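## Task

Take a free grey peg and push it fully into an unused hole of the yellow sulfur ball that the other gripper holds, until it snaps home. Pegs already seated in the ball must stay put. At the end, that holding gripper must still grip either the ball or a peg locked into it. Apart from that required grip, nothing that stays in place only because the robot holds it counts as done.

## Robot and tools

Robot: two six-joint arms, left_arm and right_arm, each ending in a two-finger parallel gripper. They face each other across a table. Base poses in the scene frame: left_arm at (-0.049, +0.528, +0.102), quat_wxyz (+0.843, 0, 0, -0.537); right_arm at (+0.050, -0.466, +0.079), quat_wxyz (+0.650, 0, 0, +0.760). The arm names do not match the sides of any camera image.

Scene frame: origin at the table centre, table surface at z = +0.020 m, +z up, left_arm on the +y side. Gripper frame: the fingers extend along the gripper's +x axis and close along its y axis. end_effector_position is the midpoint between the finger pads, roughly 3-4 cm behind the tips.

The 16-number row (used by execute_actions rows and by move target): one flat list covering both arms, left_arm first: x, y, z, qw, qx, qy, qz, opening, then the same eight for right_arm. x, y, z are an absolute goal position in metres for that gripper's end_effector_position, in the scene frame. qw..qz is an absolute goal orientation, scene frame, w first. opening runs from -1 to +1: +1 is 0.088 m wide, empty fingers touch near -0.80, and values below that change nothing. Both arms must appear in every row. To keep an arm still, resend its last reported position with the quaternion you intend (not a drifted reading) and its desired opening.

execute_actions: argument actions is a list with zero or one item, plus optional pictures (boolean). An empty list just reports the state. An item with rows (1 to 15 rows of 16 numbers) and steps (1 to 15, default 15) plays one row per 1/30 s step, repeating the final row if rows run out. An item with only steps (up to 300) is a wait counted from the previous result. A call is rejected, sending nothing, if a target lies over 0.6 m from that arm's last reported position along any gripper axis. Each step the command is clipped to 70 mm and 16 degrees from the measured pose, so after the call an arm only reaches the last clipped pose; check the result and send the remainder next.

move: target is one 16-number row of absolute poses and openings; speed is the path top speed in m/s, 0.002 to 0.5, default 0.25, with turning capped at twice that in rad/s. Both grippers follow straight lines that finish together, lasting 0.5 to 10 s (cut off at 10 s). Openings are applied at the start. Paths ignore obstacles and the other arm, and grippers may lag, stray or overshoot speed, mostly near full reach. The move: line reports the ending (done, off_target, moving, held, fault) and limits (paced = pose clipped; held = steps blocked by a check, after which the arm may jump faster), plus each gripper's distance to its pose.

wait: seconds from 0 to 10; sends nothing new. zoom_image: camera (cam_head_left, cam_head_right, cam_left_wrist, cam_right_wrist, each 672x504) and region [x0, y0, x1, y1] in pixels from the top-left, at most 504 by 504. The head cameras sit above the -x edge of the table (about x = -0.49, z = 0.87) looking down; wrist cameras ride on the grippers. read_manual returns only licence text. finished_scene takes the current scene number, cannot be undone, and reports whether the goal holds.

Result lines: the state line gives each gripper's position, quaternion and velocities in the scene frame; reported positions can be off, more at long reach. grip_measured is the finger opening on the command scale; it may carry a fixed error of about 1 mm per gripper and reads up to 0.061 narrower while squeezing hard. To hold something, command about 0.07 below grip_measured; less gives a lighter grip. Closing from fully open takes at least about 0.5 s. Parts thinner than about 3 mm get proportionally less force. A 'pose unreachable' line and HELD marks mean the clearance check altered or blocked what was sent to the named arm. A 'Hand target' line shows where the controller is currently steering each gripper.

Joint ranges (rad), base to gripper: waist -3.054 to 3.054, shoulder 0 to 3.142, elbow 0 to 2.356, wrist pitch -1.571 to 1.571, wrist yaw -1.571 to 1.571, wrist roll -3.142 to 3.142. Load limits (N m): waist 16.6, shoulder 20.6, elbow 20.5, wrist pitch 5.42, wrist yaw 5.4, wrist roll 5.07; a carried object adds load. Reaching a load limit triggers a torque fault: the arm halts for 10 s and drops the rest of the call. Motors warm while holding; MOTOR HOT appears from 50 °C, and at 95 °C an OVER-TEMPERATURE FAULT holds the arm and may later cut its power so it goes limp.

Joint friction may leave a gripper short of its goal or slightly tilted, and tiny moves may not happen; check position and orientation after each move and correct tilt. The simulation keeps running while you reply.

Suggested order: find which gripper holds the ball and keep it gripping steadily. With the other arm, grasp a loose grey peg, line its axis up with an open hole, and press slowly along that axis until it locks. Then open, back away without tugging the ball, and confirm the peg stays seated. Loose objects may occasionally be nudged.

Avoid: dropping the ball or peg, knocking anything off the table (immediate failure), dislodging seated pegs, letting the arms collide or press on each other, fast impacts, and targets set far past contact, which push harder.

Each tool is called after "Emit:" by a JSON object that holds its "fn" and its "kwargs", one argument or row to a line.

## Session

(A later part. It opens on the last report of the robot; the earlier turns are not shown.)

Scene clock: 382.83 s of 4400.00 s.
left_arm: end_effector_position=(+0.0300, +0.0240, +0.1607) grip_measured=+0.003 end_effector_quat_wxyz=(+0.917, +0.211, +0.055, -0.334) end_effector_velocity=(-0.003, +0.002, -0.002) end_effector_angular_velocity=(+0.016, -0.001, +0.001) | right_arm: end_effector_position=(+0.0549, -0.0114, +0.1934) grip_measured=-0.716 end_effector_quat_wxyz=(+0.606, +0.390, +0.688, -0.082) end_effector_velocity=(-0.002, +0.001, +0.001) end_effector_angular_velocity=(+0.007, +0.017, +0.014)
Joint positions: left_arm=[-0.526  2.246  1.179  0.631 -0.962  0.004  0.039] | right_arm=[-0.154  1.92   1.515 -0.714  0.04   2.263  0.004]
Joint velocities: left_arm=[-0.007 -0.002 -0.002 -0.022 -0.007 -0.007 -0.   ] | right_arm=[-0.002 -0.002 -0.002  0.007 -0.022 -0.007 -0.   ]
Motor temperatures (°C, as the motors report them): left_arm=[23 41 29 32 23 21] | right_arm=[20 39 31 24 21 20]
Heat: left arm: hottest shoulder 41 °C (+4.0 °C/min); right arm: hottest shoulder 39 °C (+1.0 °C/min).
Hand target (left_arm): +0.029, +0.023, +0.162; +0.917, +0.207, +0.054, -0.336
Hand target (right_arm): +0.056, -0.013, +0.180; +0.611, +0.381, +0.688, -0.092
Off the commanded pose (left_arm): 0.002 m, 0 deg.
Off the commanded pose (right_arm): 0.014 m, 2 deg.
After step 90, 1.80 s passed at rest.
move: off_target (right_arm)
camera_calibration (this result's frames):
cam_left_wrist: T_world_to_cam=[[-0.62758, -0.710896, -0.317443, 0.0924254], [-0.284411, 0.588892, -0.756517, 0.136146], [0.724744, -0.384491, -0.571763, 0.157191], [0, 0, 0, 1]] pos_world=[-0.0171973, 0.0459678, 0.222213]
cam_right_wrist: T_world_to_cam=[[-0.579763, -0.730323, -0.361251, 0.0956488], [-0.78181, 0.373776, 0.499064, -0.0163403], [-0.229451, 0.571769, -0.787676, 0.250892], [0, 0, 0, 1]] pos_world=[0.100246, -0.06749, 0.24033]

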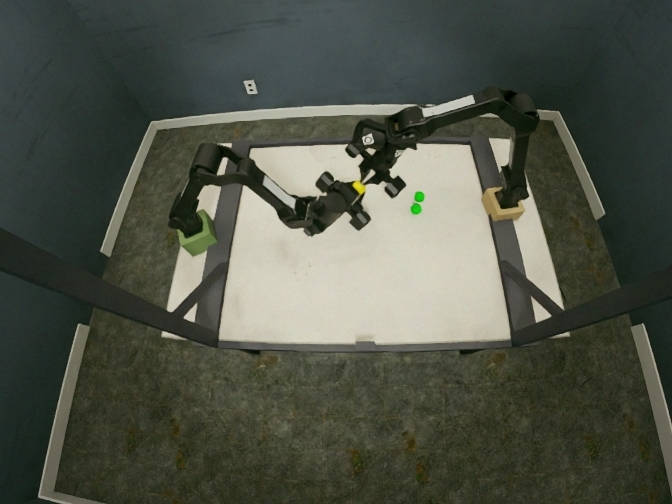

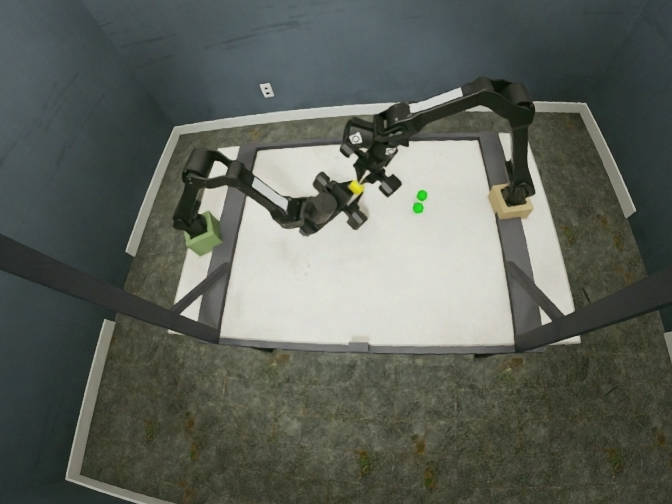

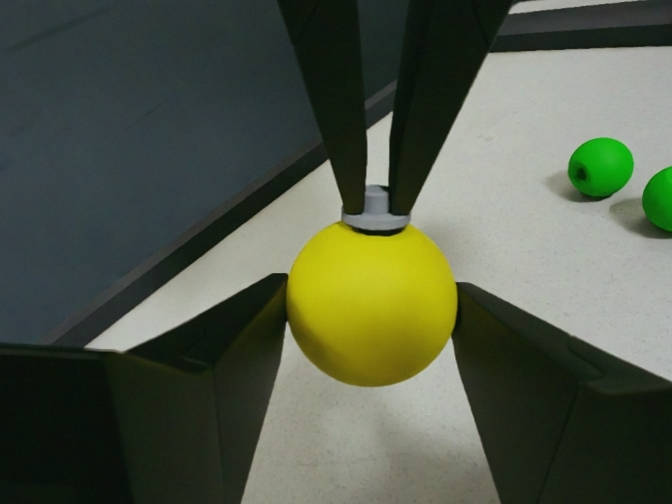

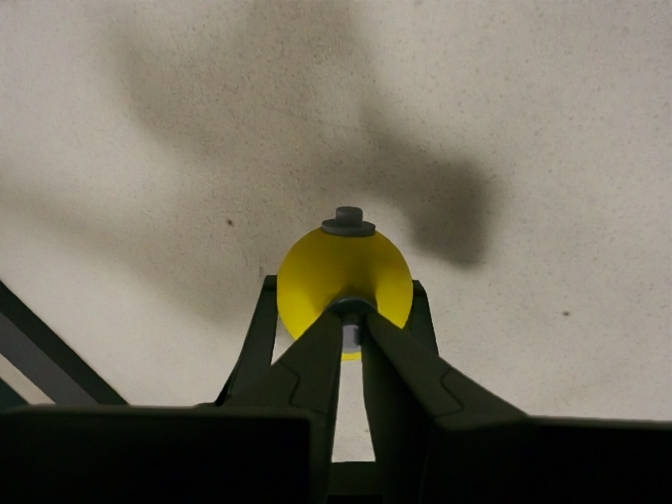

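Emit:
{"fn": "move", "kwargs": {
  "target": [0.0292,0.0206,0.1668,0.917,0.207,0.054,-0.336,-0.07, 0.0561,-0.0082,0.1706,0.6112,0.3807,0.6878,-0.0921,-0.79],
  "speed": 0.02
}}

Scene clock: 390.90 s of 4400.00 s.
left_arm: end_effector_position=(+0.0310, +0.0262, +0.1573) grip_measured=+0.003 end_effector_quat_wxyz=(+0.915, +0.223, +0.058, -0.331) end_effector_velocity=(+0.001, +0.001, -0.003) end_effector_angular_velocity=(+0.007, +0.006, -0.002) | right_arm: end_effector_position=(+0.0557, -0.0080, +0.1869) grip_measured=-0.716 end_effector_quat_wxyz=(+0.606, +0.391, +0.688, -0.082) end_effector_velocity=(+0.002, -0.003, -0.002) end_effector_angular_velocity=(-0.012, +0.010, -0.011)
Joint positions: left_arm=[-0.525  2.246  1.179  0.606 -0.965  0.004  0.039] | right_arm=[-0.156  1.935  1.51  -0.691  0.04   2.262  0.004]
Joint velocities: left_arm=[ 0.002  0.002 -0.002 -0.007  0.007 -0.007 -0.   ] | right_arm=[-0.007 -0.002 -0.007 -0.007 -0.007  0.007 -0.   ]
Motor temperatures (°C, as the motors report them): left_arm=[23 42 29 32 23 21] | right_arm=[20 38 31 25 21 20]
Heat: left arm: hottest shoulder 42 °C (+4.0 °C/min); right arm: hottest shoulder 38 °C (+0.0 °C/min).
Hand target (left_arm): +0.029, +0.021, +0.167; +0.917, +0.207, +0.054, -0.336
Hand target (right_arm): +0.056, -0.009, +0.171; +0.611, +0.381, +0.688, -0.092
Off the commanded pose (left_arm): 0.011 m, 2 deg.
Off the commanded pose (right_arm): 0.016 m, 2 deg.
After step 90, 3.70 s passed at rest.
move: off_target (left_arm, right_arm)
camera_calibration (this result's frames):
cam_left_wrist: T_world_to_cam=[[-0.623351, -0.70525, -0.337723, 0.0964899], [-0.284132, 0.606669, -0.742443, 0.129871], [0.728494, -0.366844, -0.578552, 0.155808], [0, 0, 0, 1]] pos_world=[-0.0164573, 0.0464179, 0.219151]
cam_right_wrist: T_world_to_cam=[[-0.580225, -0.729139, -0.362899, 0.0965756], [-0.78173, 0.373534, 0.499371, -0.0137366], [-0.228555, 0.573436, -0.786723, 0.243884], [0, 0, 0, 1]] pos_world=[0.101038, -0.0643041, 0.233776]

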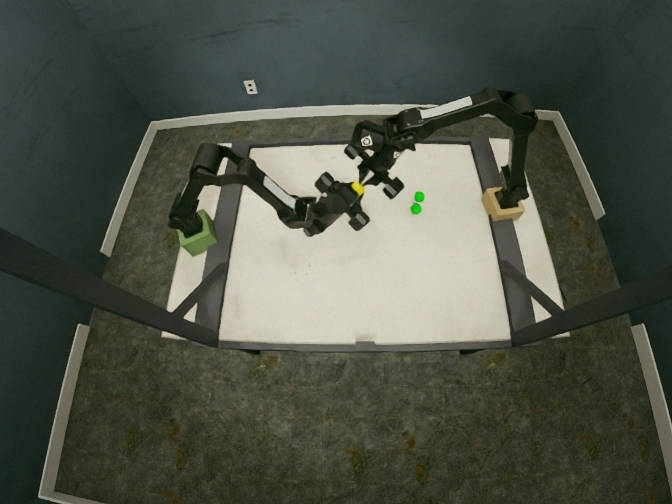

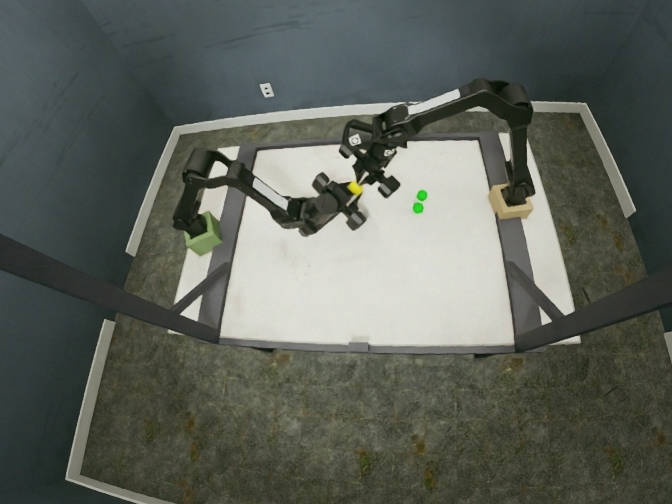

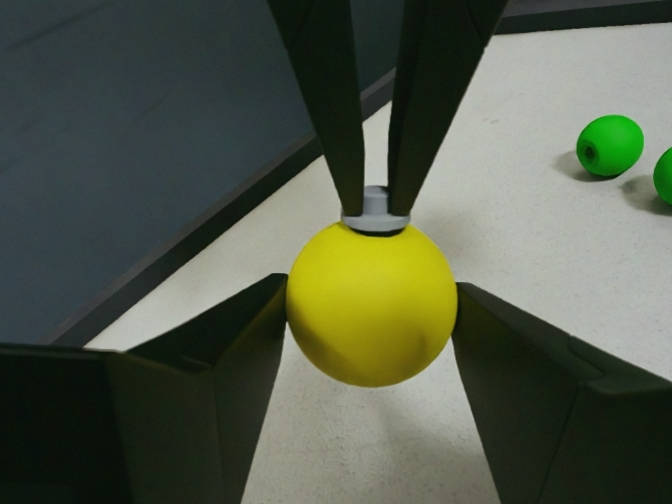

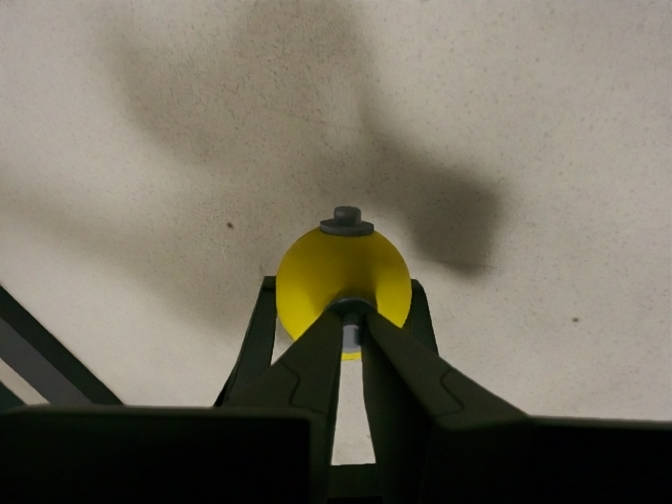

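Emit:
{"fn": "move", "kwargs": {
  "target": [0.0288,0.0151,0.1792,0.9224,0.1800,0.0468,-0.3379,-0.07, 0.0561,-0.0082,0.1706,0.6112,0.3807,0.6878,-0.0921,-0.79],
  "speed": 0.03
}}

Scene clock: 411.40 s of 4400.00 s.
left_arm: end_effector_position=(+0.0316, +0.0254, +0.1595) grip_measured=+0.003 end_effector_quat_wxyz=(+0.918, +0.213, +0.055, -0.331) end_effector_velocity=(-0.001, +0.001, +0.002) end_effector_angular_velocity=(-0.013, +0.002, +0.006) | right_arm: end_effector_position=(+0.0561, -0.0081, +0.1869) grip_measured=-0.716 end_effector_quat_wxyz=(+0.606, +0.391, +0.688, -0.082) end_effector_velocity=(+0.000, -0.002, -0.001) end_effector_angular_velocity=(-0.008, +0.003, +0.007)
Joint positions: left_arm=[-0.524  2.247  1.176  0.631 -0.965  0.004  0.039] | right_arm=[-0.157  1.935  1.51  -0.691  0.04   2.262  0.004]
Joint velocities: left_arm=[-0.002 -0.002 -0.002  0.007 -0.007 -0.007 -0.   ] | right_arm=[-0.002 -0.002 -0.002 -0.007 -0.007 -0.007 -0.   ]
Motor temperatures (°C, as the motors report them): left_arm=[23 44 31 36 23 21] | right_arm=[20 37 30 27 21 20]
Heat: left arm: hottest shoulder 44 °C (+4.0 °C/min); right arm: hottest shoulder 37 °C (-1.0 °C/min).
Hand target (left_arm): +0.029, +0.016, +0.179; +0.923, +0.180, +0.047, -0.338
Hand target (right_arm): +0.056, -0.009, +0.171; +0.611, +0.381, +0.688, -0.092
Off the commanded pose (left_arm): 0.022 m, 4 deg.
Off the commanded pose (right_arm): 0.016 m, 2 deg.
After step 90, 15.77 s passed at rest.
move: off_target (left_arm, right_arm)
camera_calibration (this result's frames):
cam_left_wrist: T_world_to_cam=[[-0.622868, -0.713319, -0.321265, 0.0946046], [-0.286323, 0.590017, -0.754917, 0.134638], [0.728048, -0.378228, -0.571742, 0.155656], [0, 0, 0, 1]] pos_world=[-0.0158487, 0.0469181, 0.221028]
cam_right_wrist: T_world_to_cam=[[-0.580781, -0.728696, -0.362899, 0.0968097], [-0.781445, 0.37413, 0.499371, -0.0134731], [-0.228118, 0.57361, -0.786723, 0.243944], [0, 0, 0, 1]] pos_world=[0.101345, -0.0643432, 0.233776]

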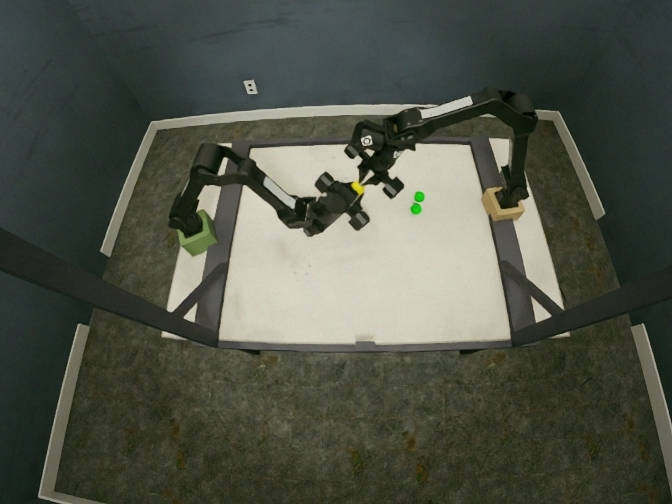

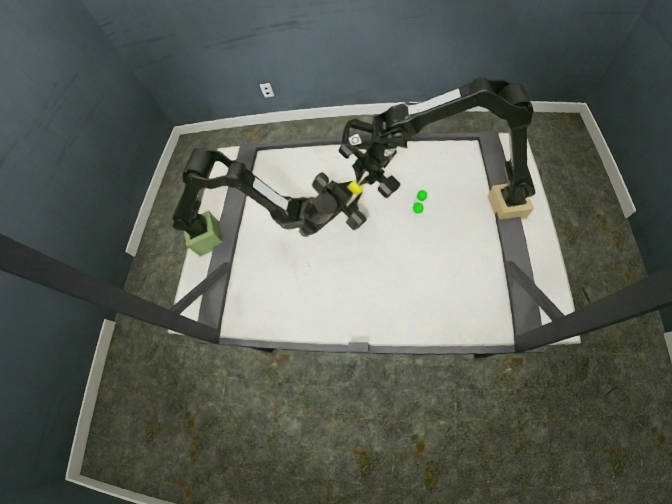

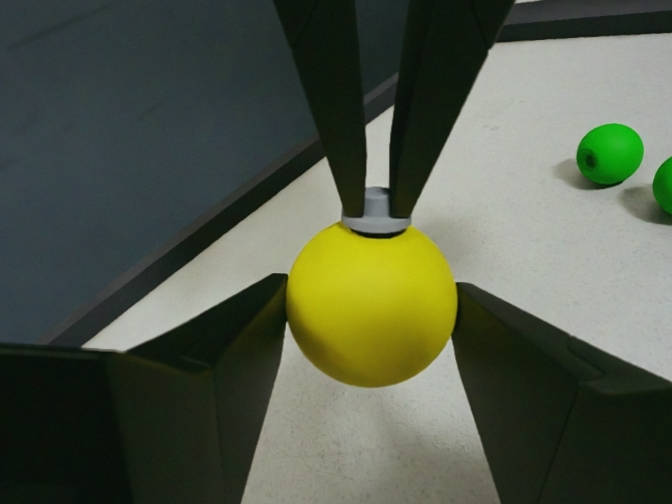

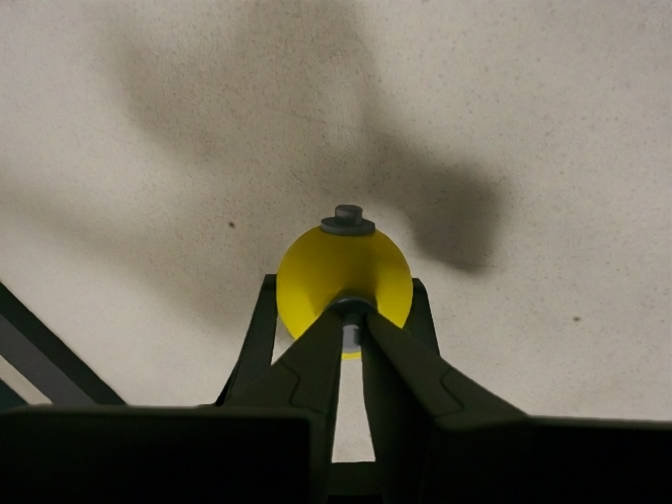

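Emit:
{"fn": "zoom_image", "kwargs": {
  "camera": "cam_left_wrist",
  "region": [325, 170, 435, 260]
}}

Region (325, 170, 435, 260) of cam_left_wrist's 672x504 image, scaled by 4.582, with more detail than that image has; it fills the top 412 rows of this view, and the rest is white.

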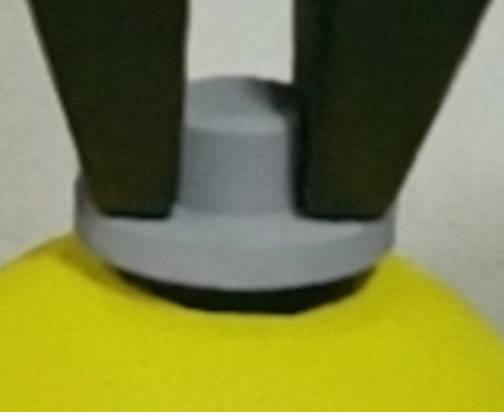

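Emit:
{"fn": "move", "kwargs": {
  "target": [0.0283,0.0088,0.1945,0.9265,0.1558,0.0402,-0.3394,-0.10, 0.0561,-0.0121,0.1598,0.6177,0.3703,0.6863,-0.1038,-0.79],
  "speed": 0.03
}}

Scene clock: 422.17 s of 4400.00 s.
left_arm: end_effector_position=(+0.0314, +0.0247, +0.1602) grip_measured=+0.003 end_effector_quat_wxyz=(+0.919, +0.205, +0.054, -0.333) end_effector_velocity=(+0.000, -0.002, +0.003) end_effector_angular_velocity=(-0.018, +0.008, -0.003) | right_arm: end_effector_position=(+0.0563, -0.0085, +0.1844) grip_measured=-0.716 end_effector_quat_wxyz=(+0.607, +0.389, +0.688, -0.085) end_effector_velocity=(+0.004, -0.002, -0.000) end_effector_angular_velocity=(-0.008, -0.010, -0.004)
Joint positions: left_arm=[-0.523  2.249  1.172  0.652 -0.962  0.004  0.039] | right_arm=[-0.158  1.941  1.51  -0.693  0.04   2.262  0.004]
Joint velocities: left_arm=[ 0.002 -0.002  0.002  0.007  0.007 -0.007 -0.   ] | right_arm=[-0.007 -0.002 -0.002 -0.007  0.007 -0.007 -0.   ]
Motor temperatures (°C, as the motors report them): left_arm=[23 46 32 40 23 21] | right_arm=[20 37 30 28 21 20]
Heat: left arm: hottest shoulder 46 °C (+6.1 °C/min); right arm: hottest shoulder 37 °C (-1.0 °C/min).
Hand target (left_arm): +0.028, +0.011, +0.195; +0.927, +0.155, +0.041, -0.339
Hand target (right_arm): +0.056, -0.013, +0.160; +0.617, +0.370, +0.686, -0.104
Off the commanded pose (left_arm): 0.038 m, 6 deg.
Off the commanded pose (right_arm): 0.025 m, 3 deg.
After step 90, 5.53 s passed at rest.
move: off_target (left_arm, right_arm)
camera_calibration (this result's frames):
cam_left_wrist: T_world_to_cam=[[-0.625692, -0.716361, -0.308766, 0.0923939], [-0.286817, 0.579358, -0.762942, 0.13712], [0.725428, -0.388808, -0.567964, 0.155667], [0, 0, 0, 1]] pos_world=[-0.0157869, 0.0472703, 0.221556]
cam_right_wrist: T_world_to_cam=[[-0.581061, -0.731222, -0.357328, 0.0946335], [-0.7813, 0.378227, 0.496503, -0.011343], [-0.227903, 0.567678, -0.791076, 0.242964], [0, 0, 0, 1]] pos_world=[0.101498, -0.0644373, 0.23165]

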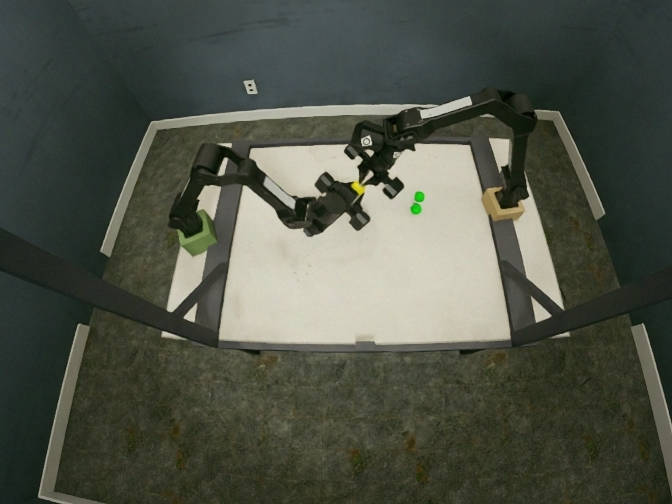

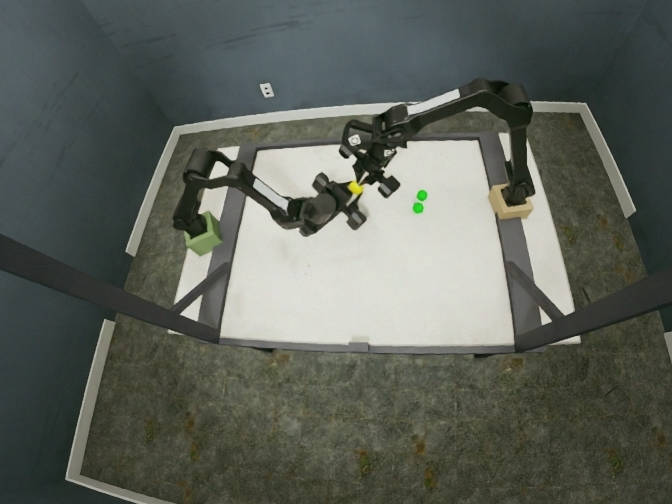

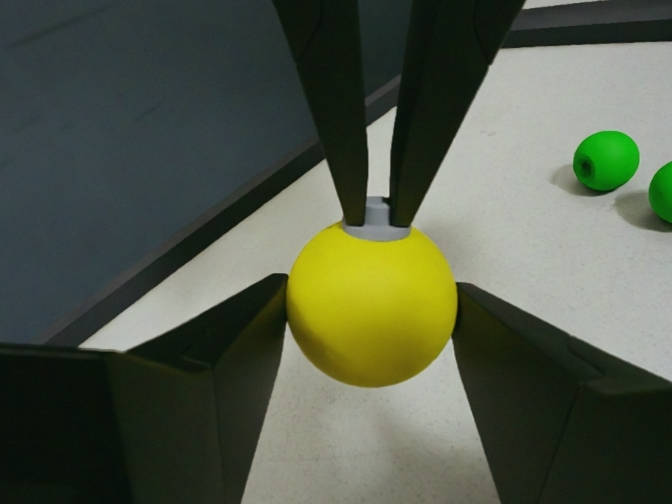

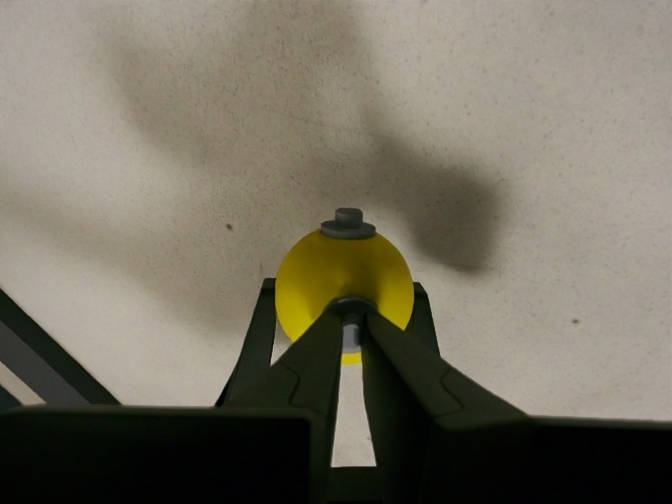

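The peg looks seated now. I'll confirm with a close view.

Emit:
{"fn": "zoom_image", "kwargs": {
  "camera": "cam_left_wrist",
  "region": [325, 170, 435, 260]
}}

Region (325, 170, 435, 260) of cam_left_wrist's 672x504 image, scaled by 4.582, with more detail than that image has; it fills the top 412 rows of this view, and the rest is white.

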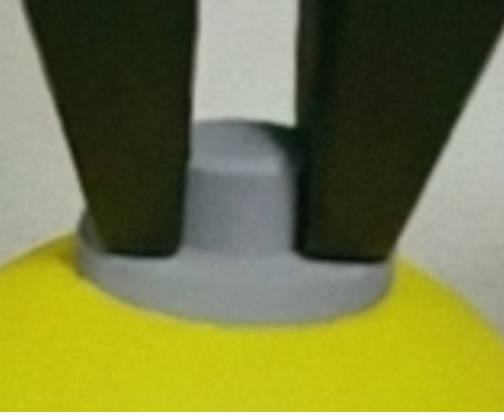

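Emit:
{"fn": "move", "kwargs": {
  "target": [0.0314,0.0247,0.1602,0.919,0.205,0.054,-0.333,-0.08, 0.0548,-0.0256,0.2206,0.607,0.389,0.688,-0.085,-0.5],
  "speed": 0.04
}}

Scene clock: 433.30 s of 4400.00 s.
left_arm: end_effector_position=(+0.0309, +0.0252, +0.1581) grip_measured=+0.003 end_effector_quat_wxyz=(+0.917, +0.208, +0.055, -0.334) end_effector_velocity=(+0.002, +0.002, -0.000) end_effector_angular_velocity=(+0.013, -0.008, +0.007) | right_arm: end_effector_position=(+0.0555, -0.0264, +0.2142) grip_measured=-0.503 end_effector_quat_wxyz=(+0.610, +0.384, +0.687, -0.090) end_effector_velocity=(-0.000, -0.002, -0.001) end_effector_angular_velocity=(-0.007, +0.010, -0.006)
Joint positions: left_arm=[-0.524  2.251  1.17   0.65  -0.96   0.004  0.039] | right_arm=[-0.156  1.867  1.535 -0.808  0.039  2.264  0.014]
Joint velocities: left_arm=[ 0.002 -0.002 -0.002 -0.007 -0.007  0.007  0.   ] | right_arm=[-0.002 -0.002 -0.002 -0.007 -0.007  0.007 -0.   ]
Motor temperatures (°C, as the motors report them): left_arm=[23 49 34 43 23 21] | right_arm=[20 36 30 28 21 20]
Heat: left arm: hottest shoulder 49 °C (+8.1 °C/min); right arm: hottest shoulder 36 °C (-3.0 °C/min).
Hand target (left_arm): +0.031, +0.025, +0.160; +0.919, +0.205, +0.054, -0.333
Hand target (right_arm): +0.055, -0.026, +0.221; +0.607, +0.389, +0.688, -0.085
Off the commanded pose (left_arm): 0.002 m, 0 deg.
Off the commanded pose (right_arm): 0.006 m, 1 deg.
After step 90, 6.80 s passed at rest.
move: done
camera_calibration (this result's frames):
cam_left_wrist: T_world_to_cam=[[-0.627844, -0.712543, -0.313201, 0.092418], [-0.285451, 0.585152, -0.759022, 0.134209], [0.724106, -0.387144, -0.57078, 0.155456], [0, 0, 0, 1]] pos_world=[-0.0162326, 0.0475033, 0.219544]
cam_right_wrist: T_world_to_cam=[[-0.581493, -0.736404, -0.345795, 0.0892252], [-0.780715, 0.38557, 0.491751, -0.0188072], [-0.228799, 0.555917, -0.799129, 0.278021], [0, 0, 0, 1]] pos_world=[0.100812, -0.0815993, 0.262277]

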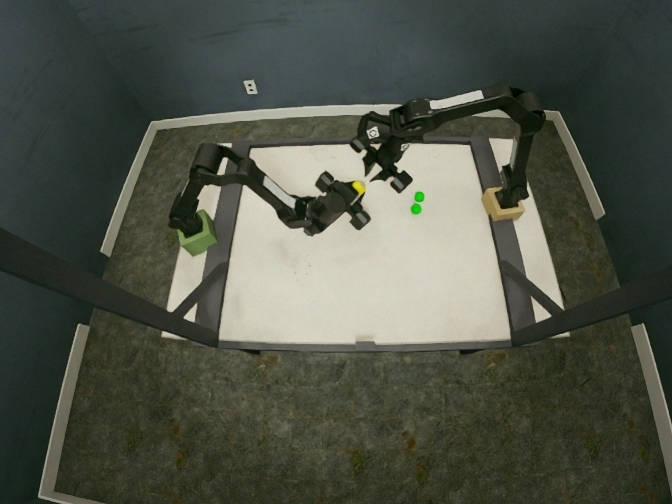

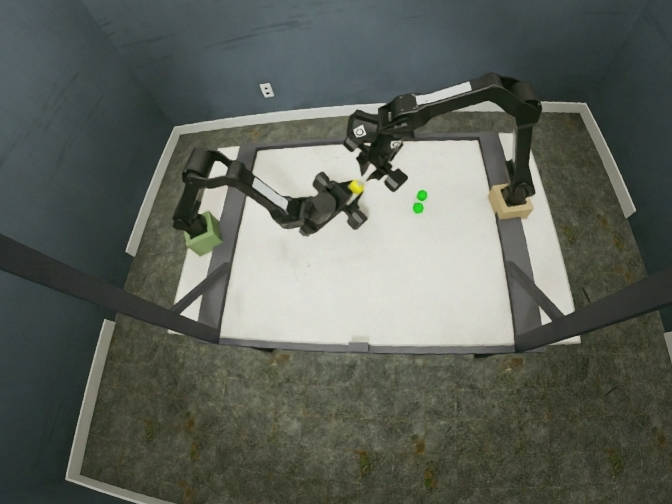

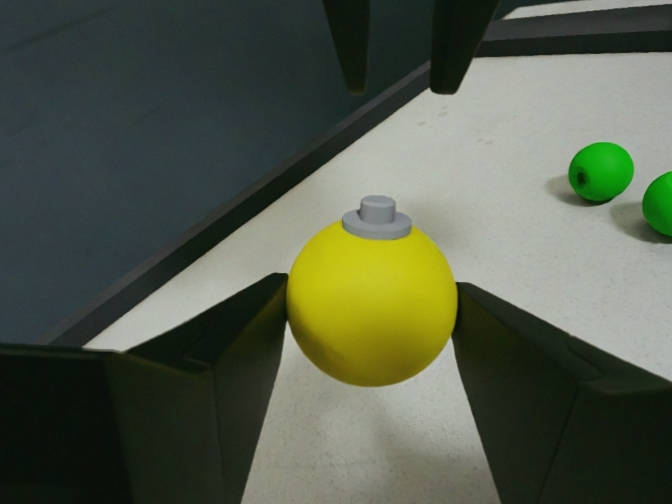

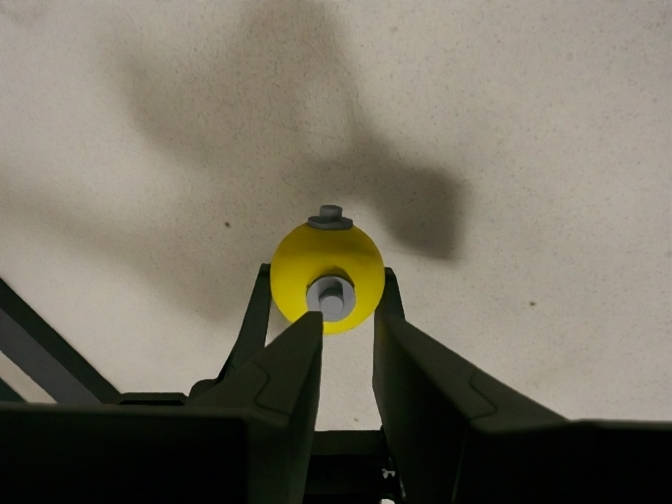

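The new peg sits flush on the ball after release, the original peg is still in place, and the left gripper still holds the ball. Ending scene 1.

Emit:
{"fn": "finished_scene", "kwargs": {
  "scene": 1
}}

The scene is finished: the task was done.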